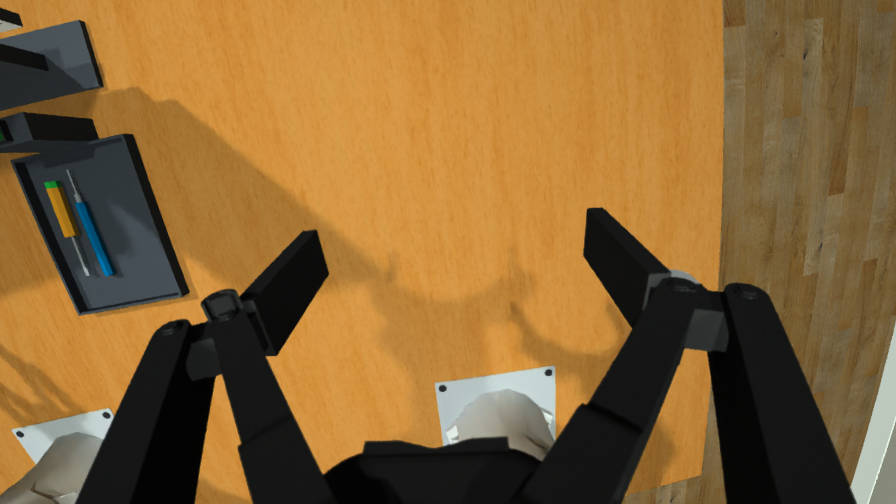

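Scene clock: 228.10 s.
left_arm: end_effector_position=(+0.4701, +0.4767, +0.1361) position_measured=129 object_status=3 end_effector_quat_wxyz=(+0.003, +0.967, +0.004, +0.256) | right_arm: end_effector_position=(+0.3999, -0.3918, +0.3132) position_measured=3 object_status=3 end_effector_quat_wxyz=(+0.064, +0.994, -0.048, +0.080)
Joint positions: left_arm=[ 1.202 -0.57  -0.892 -2.819 -1.372  2.526 -0.079] | right_arm=[ 0.292 -0.595 -0.019 -2.443 -0.19   1.966 -1.202]
Joint velocities: left_arm=[ 0.001  0.006  0.002  0.002 -0.005  0.017  0.021] | right_arm=[ 0.    -0.    -0.    -0.001 -0.    -0.     0.001]
Hand target (left_arm): +0.471, +0.478, +0.137; -0.001, +0.966, -0.000, +0.257
Hand target (right_arm): +0.400, -0.392, +0.313; +0.064, +0.994, -0.048, +0.080
Off the commanded pose (left_arm): 0.003 m, 1 deg.
Off the commanded pose (right_arm): 0.000 m, 0 deg.
move: done
camera_calibration (this result's frames):
cam_left_wrist: T_world_to_cam=[[-0.156576, -0.984804, -0.0751315, 0.549233], [-0.972822, 0.166915, -0.160487, 0.411076], [0.170588, 0.0479613, -0.984174, 0.21406], [0, 0, 0, 1]] pos_world=[0.449384, 0.462006, 0.317909]
cam_right_wrist: T_world_to_cam=[[-0.204421, -0.976555, 0.0674649, -0.322783], [-0.93112, 0.21525, 0.294421, 0.362633], [-0.30204, -0.00263198, -0.953292, 0.598496], [0, 0, 0, 1]] pos_world=[0.452441, -0.391697, 0.485551]

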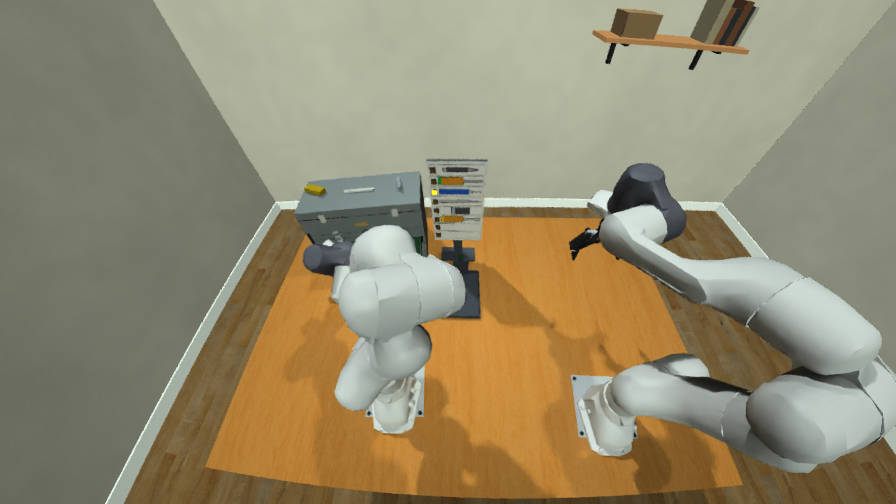

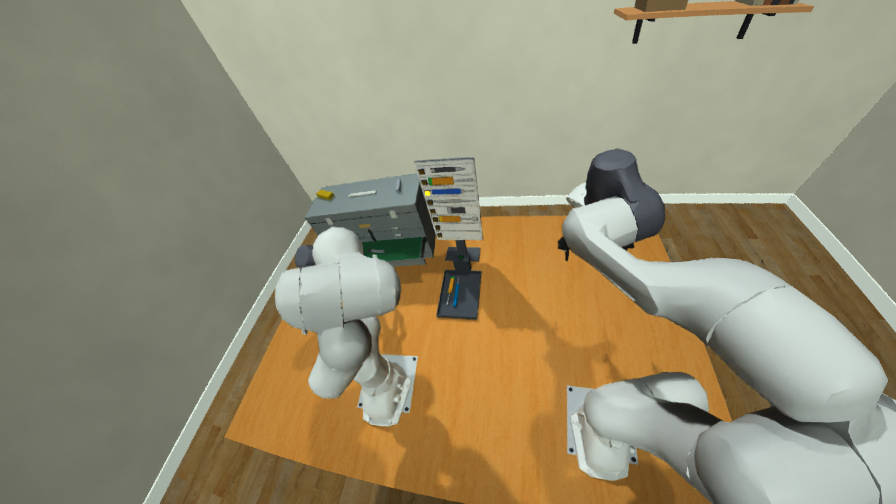

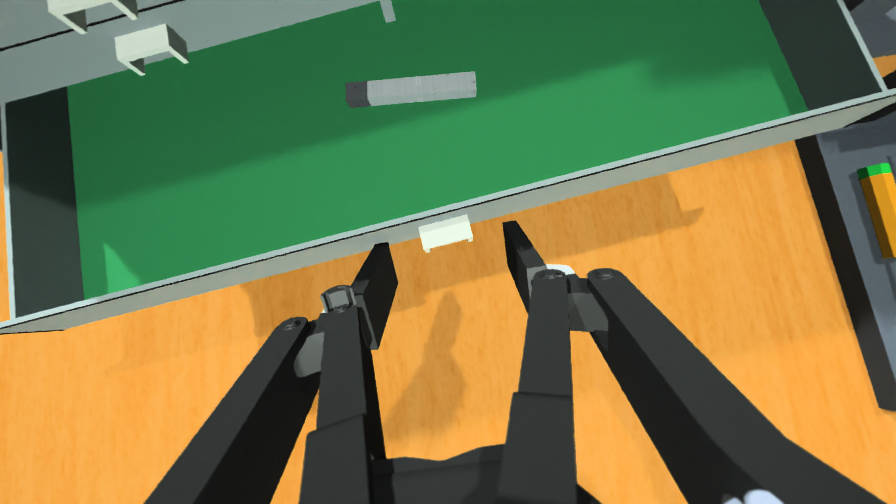

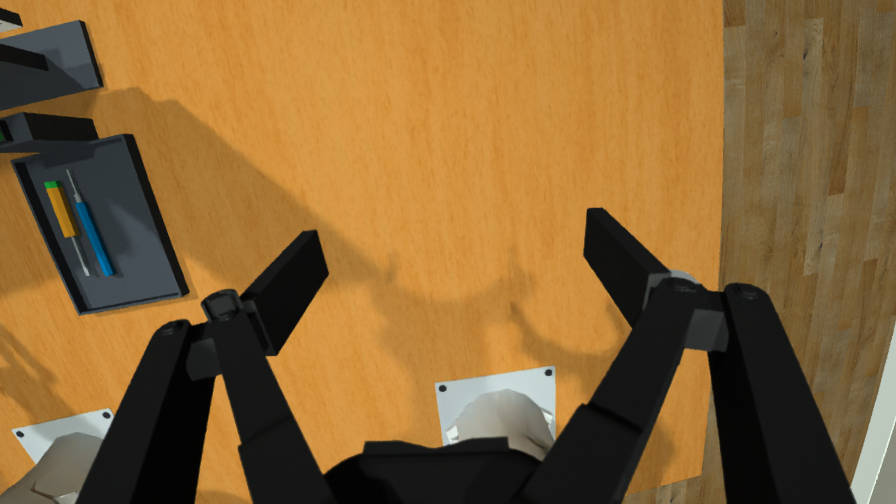

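Scene clock: 228.80 s.
left_arm: end_effector_position=(+0.4709, +0.4759, +0.1361) position_measured=193 object_status=2 end_effector_quat_wxyz=(+0.003, +0.966, +0.002, +0.257) | right_arm: end_effector_position=(+0.3999, -0.3918, +0.3132) position_measured=3 object_status=3 end_effector_quat_wxyz=(+0.064, +0.994, -0.048, +0.080)
Joint positions: left_arm=[ 1.201 -0.569 -0.892 -2.819 -1.376  2.526 -0.073] | right_arm=[ 0.292 -0.595 -0.019 -2.443 -0.19   1.966 -1.202]
Joint velocities: left_arm=[ 0.001 -0.     0.    -0.    -0.002  0.001  0.007] | right_arm=[ 0.     0.001  0.    -0.001 -0.001 -0.001 -0.001]
Hand target (left_arm): +0.472, +0.478, +0.137; +0.000, +0.966, +0.000, +0.259
Hand target (right_arm): +0.400, -0.392, +0.313; +0.064, +0.994, -0.048, +0.080
Off the commanded pose (left_arm): 0.003 m, 0 deg.
Off the commanded pose (right_arm): 0.000 m, 0 deg.
move: done
camera_calibration (this result's frames):
cam_left_wrist: T_world_to_cam=[[-0.160338, -0.984177, -0.0754202, 0.550101], [-0.971776, 0.170789, -0.162737, 0.409965], [0.173043, 0.0471985, -0.983783, 0.213158], [0, 0, 0, 1]] pos_world=[0.449711, 0.461318, 0.317906]
cam_right_wrist: T_world_to_cam=[[-0.204422, -0.976555, 0.0674649, -0.322783], [-0.931119, 0.215251, 0.294421, 0.362633], [-0.30204, -0.00263183, -0.953292, 0.598496], [0, 0, 0, 1]] pos_world=[0.452441, -0.391698, 0.485551]

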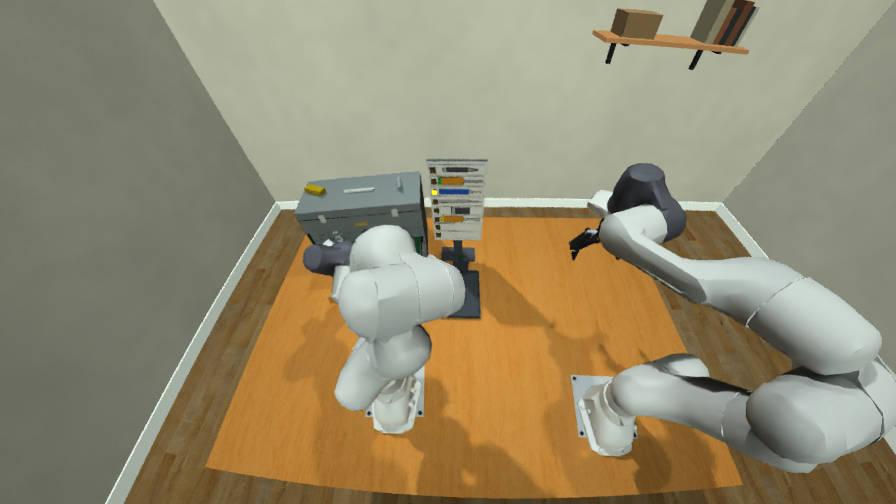

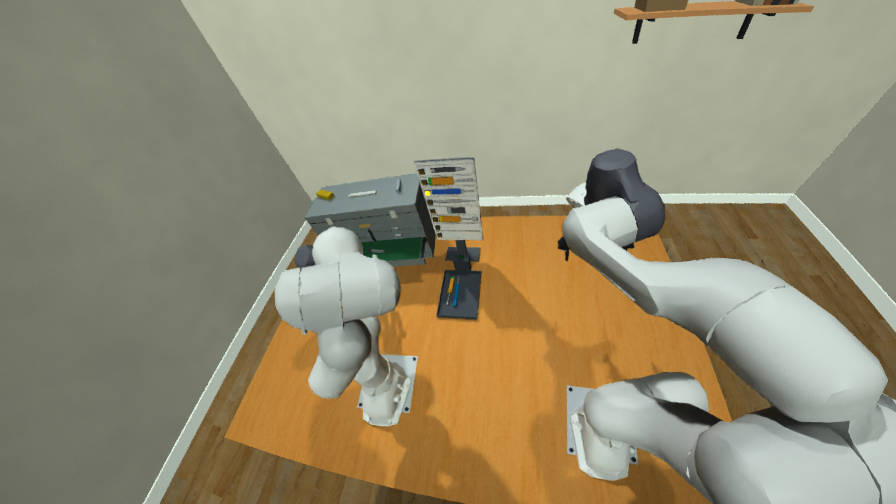

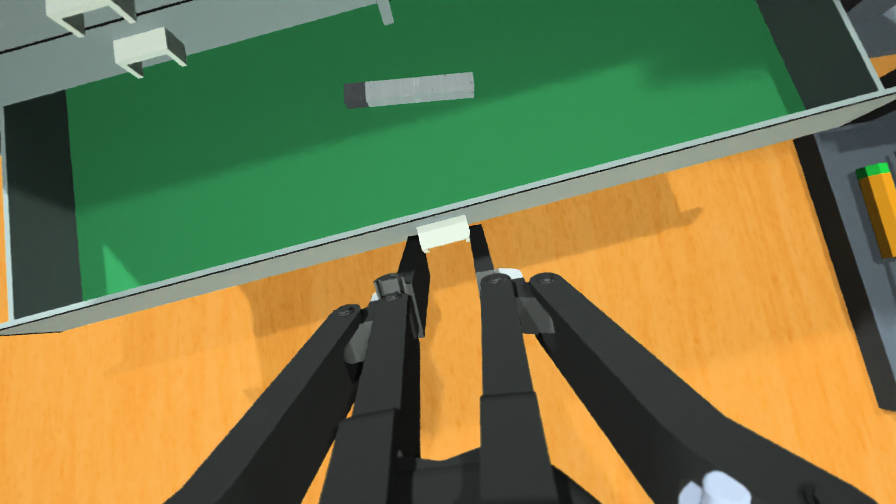

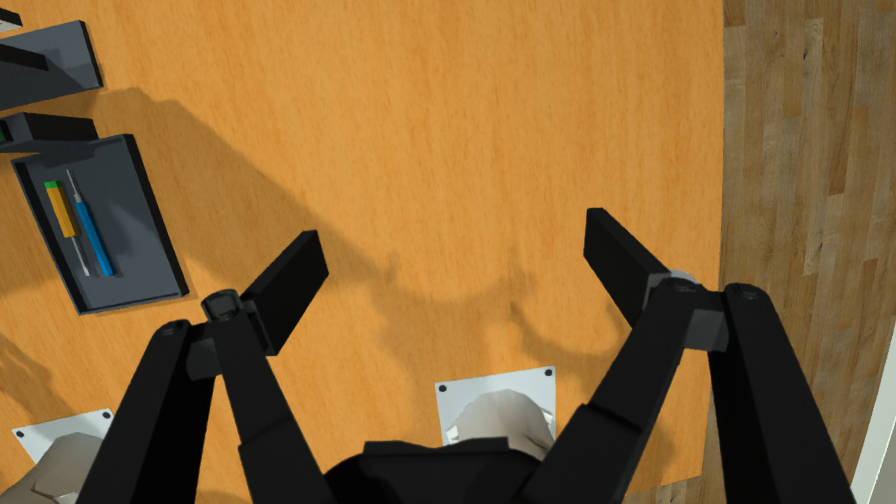

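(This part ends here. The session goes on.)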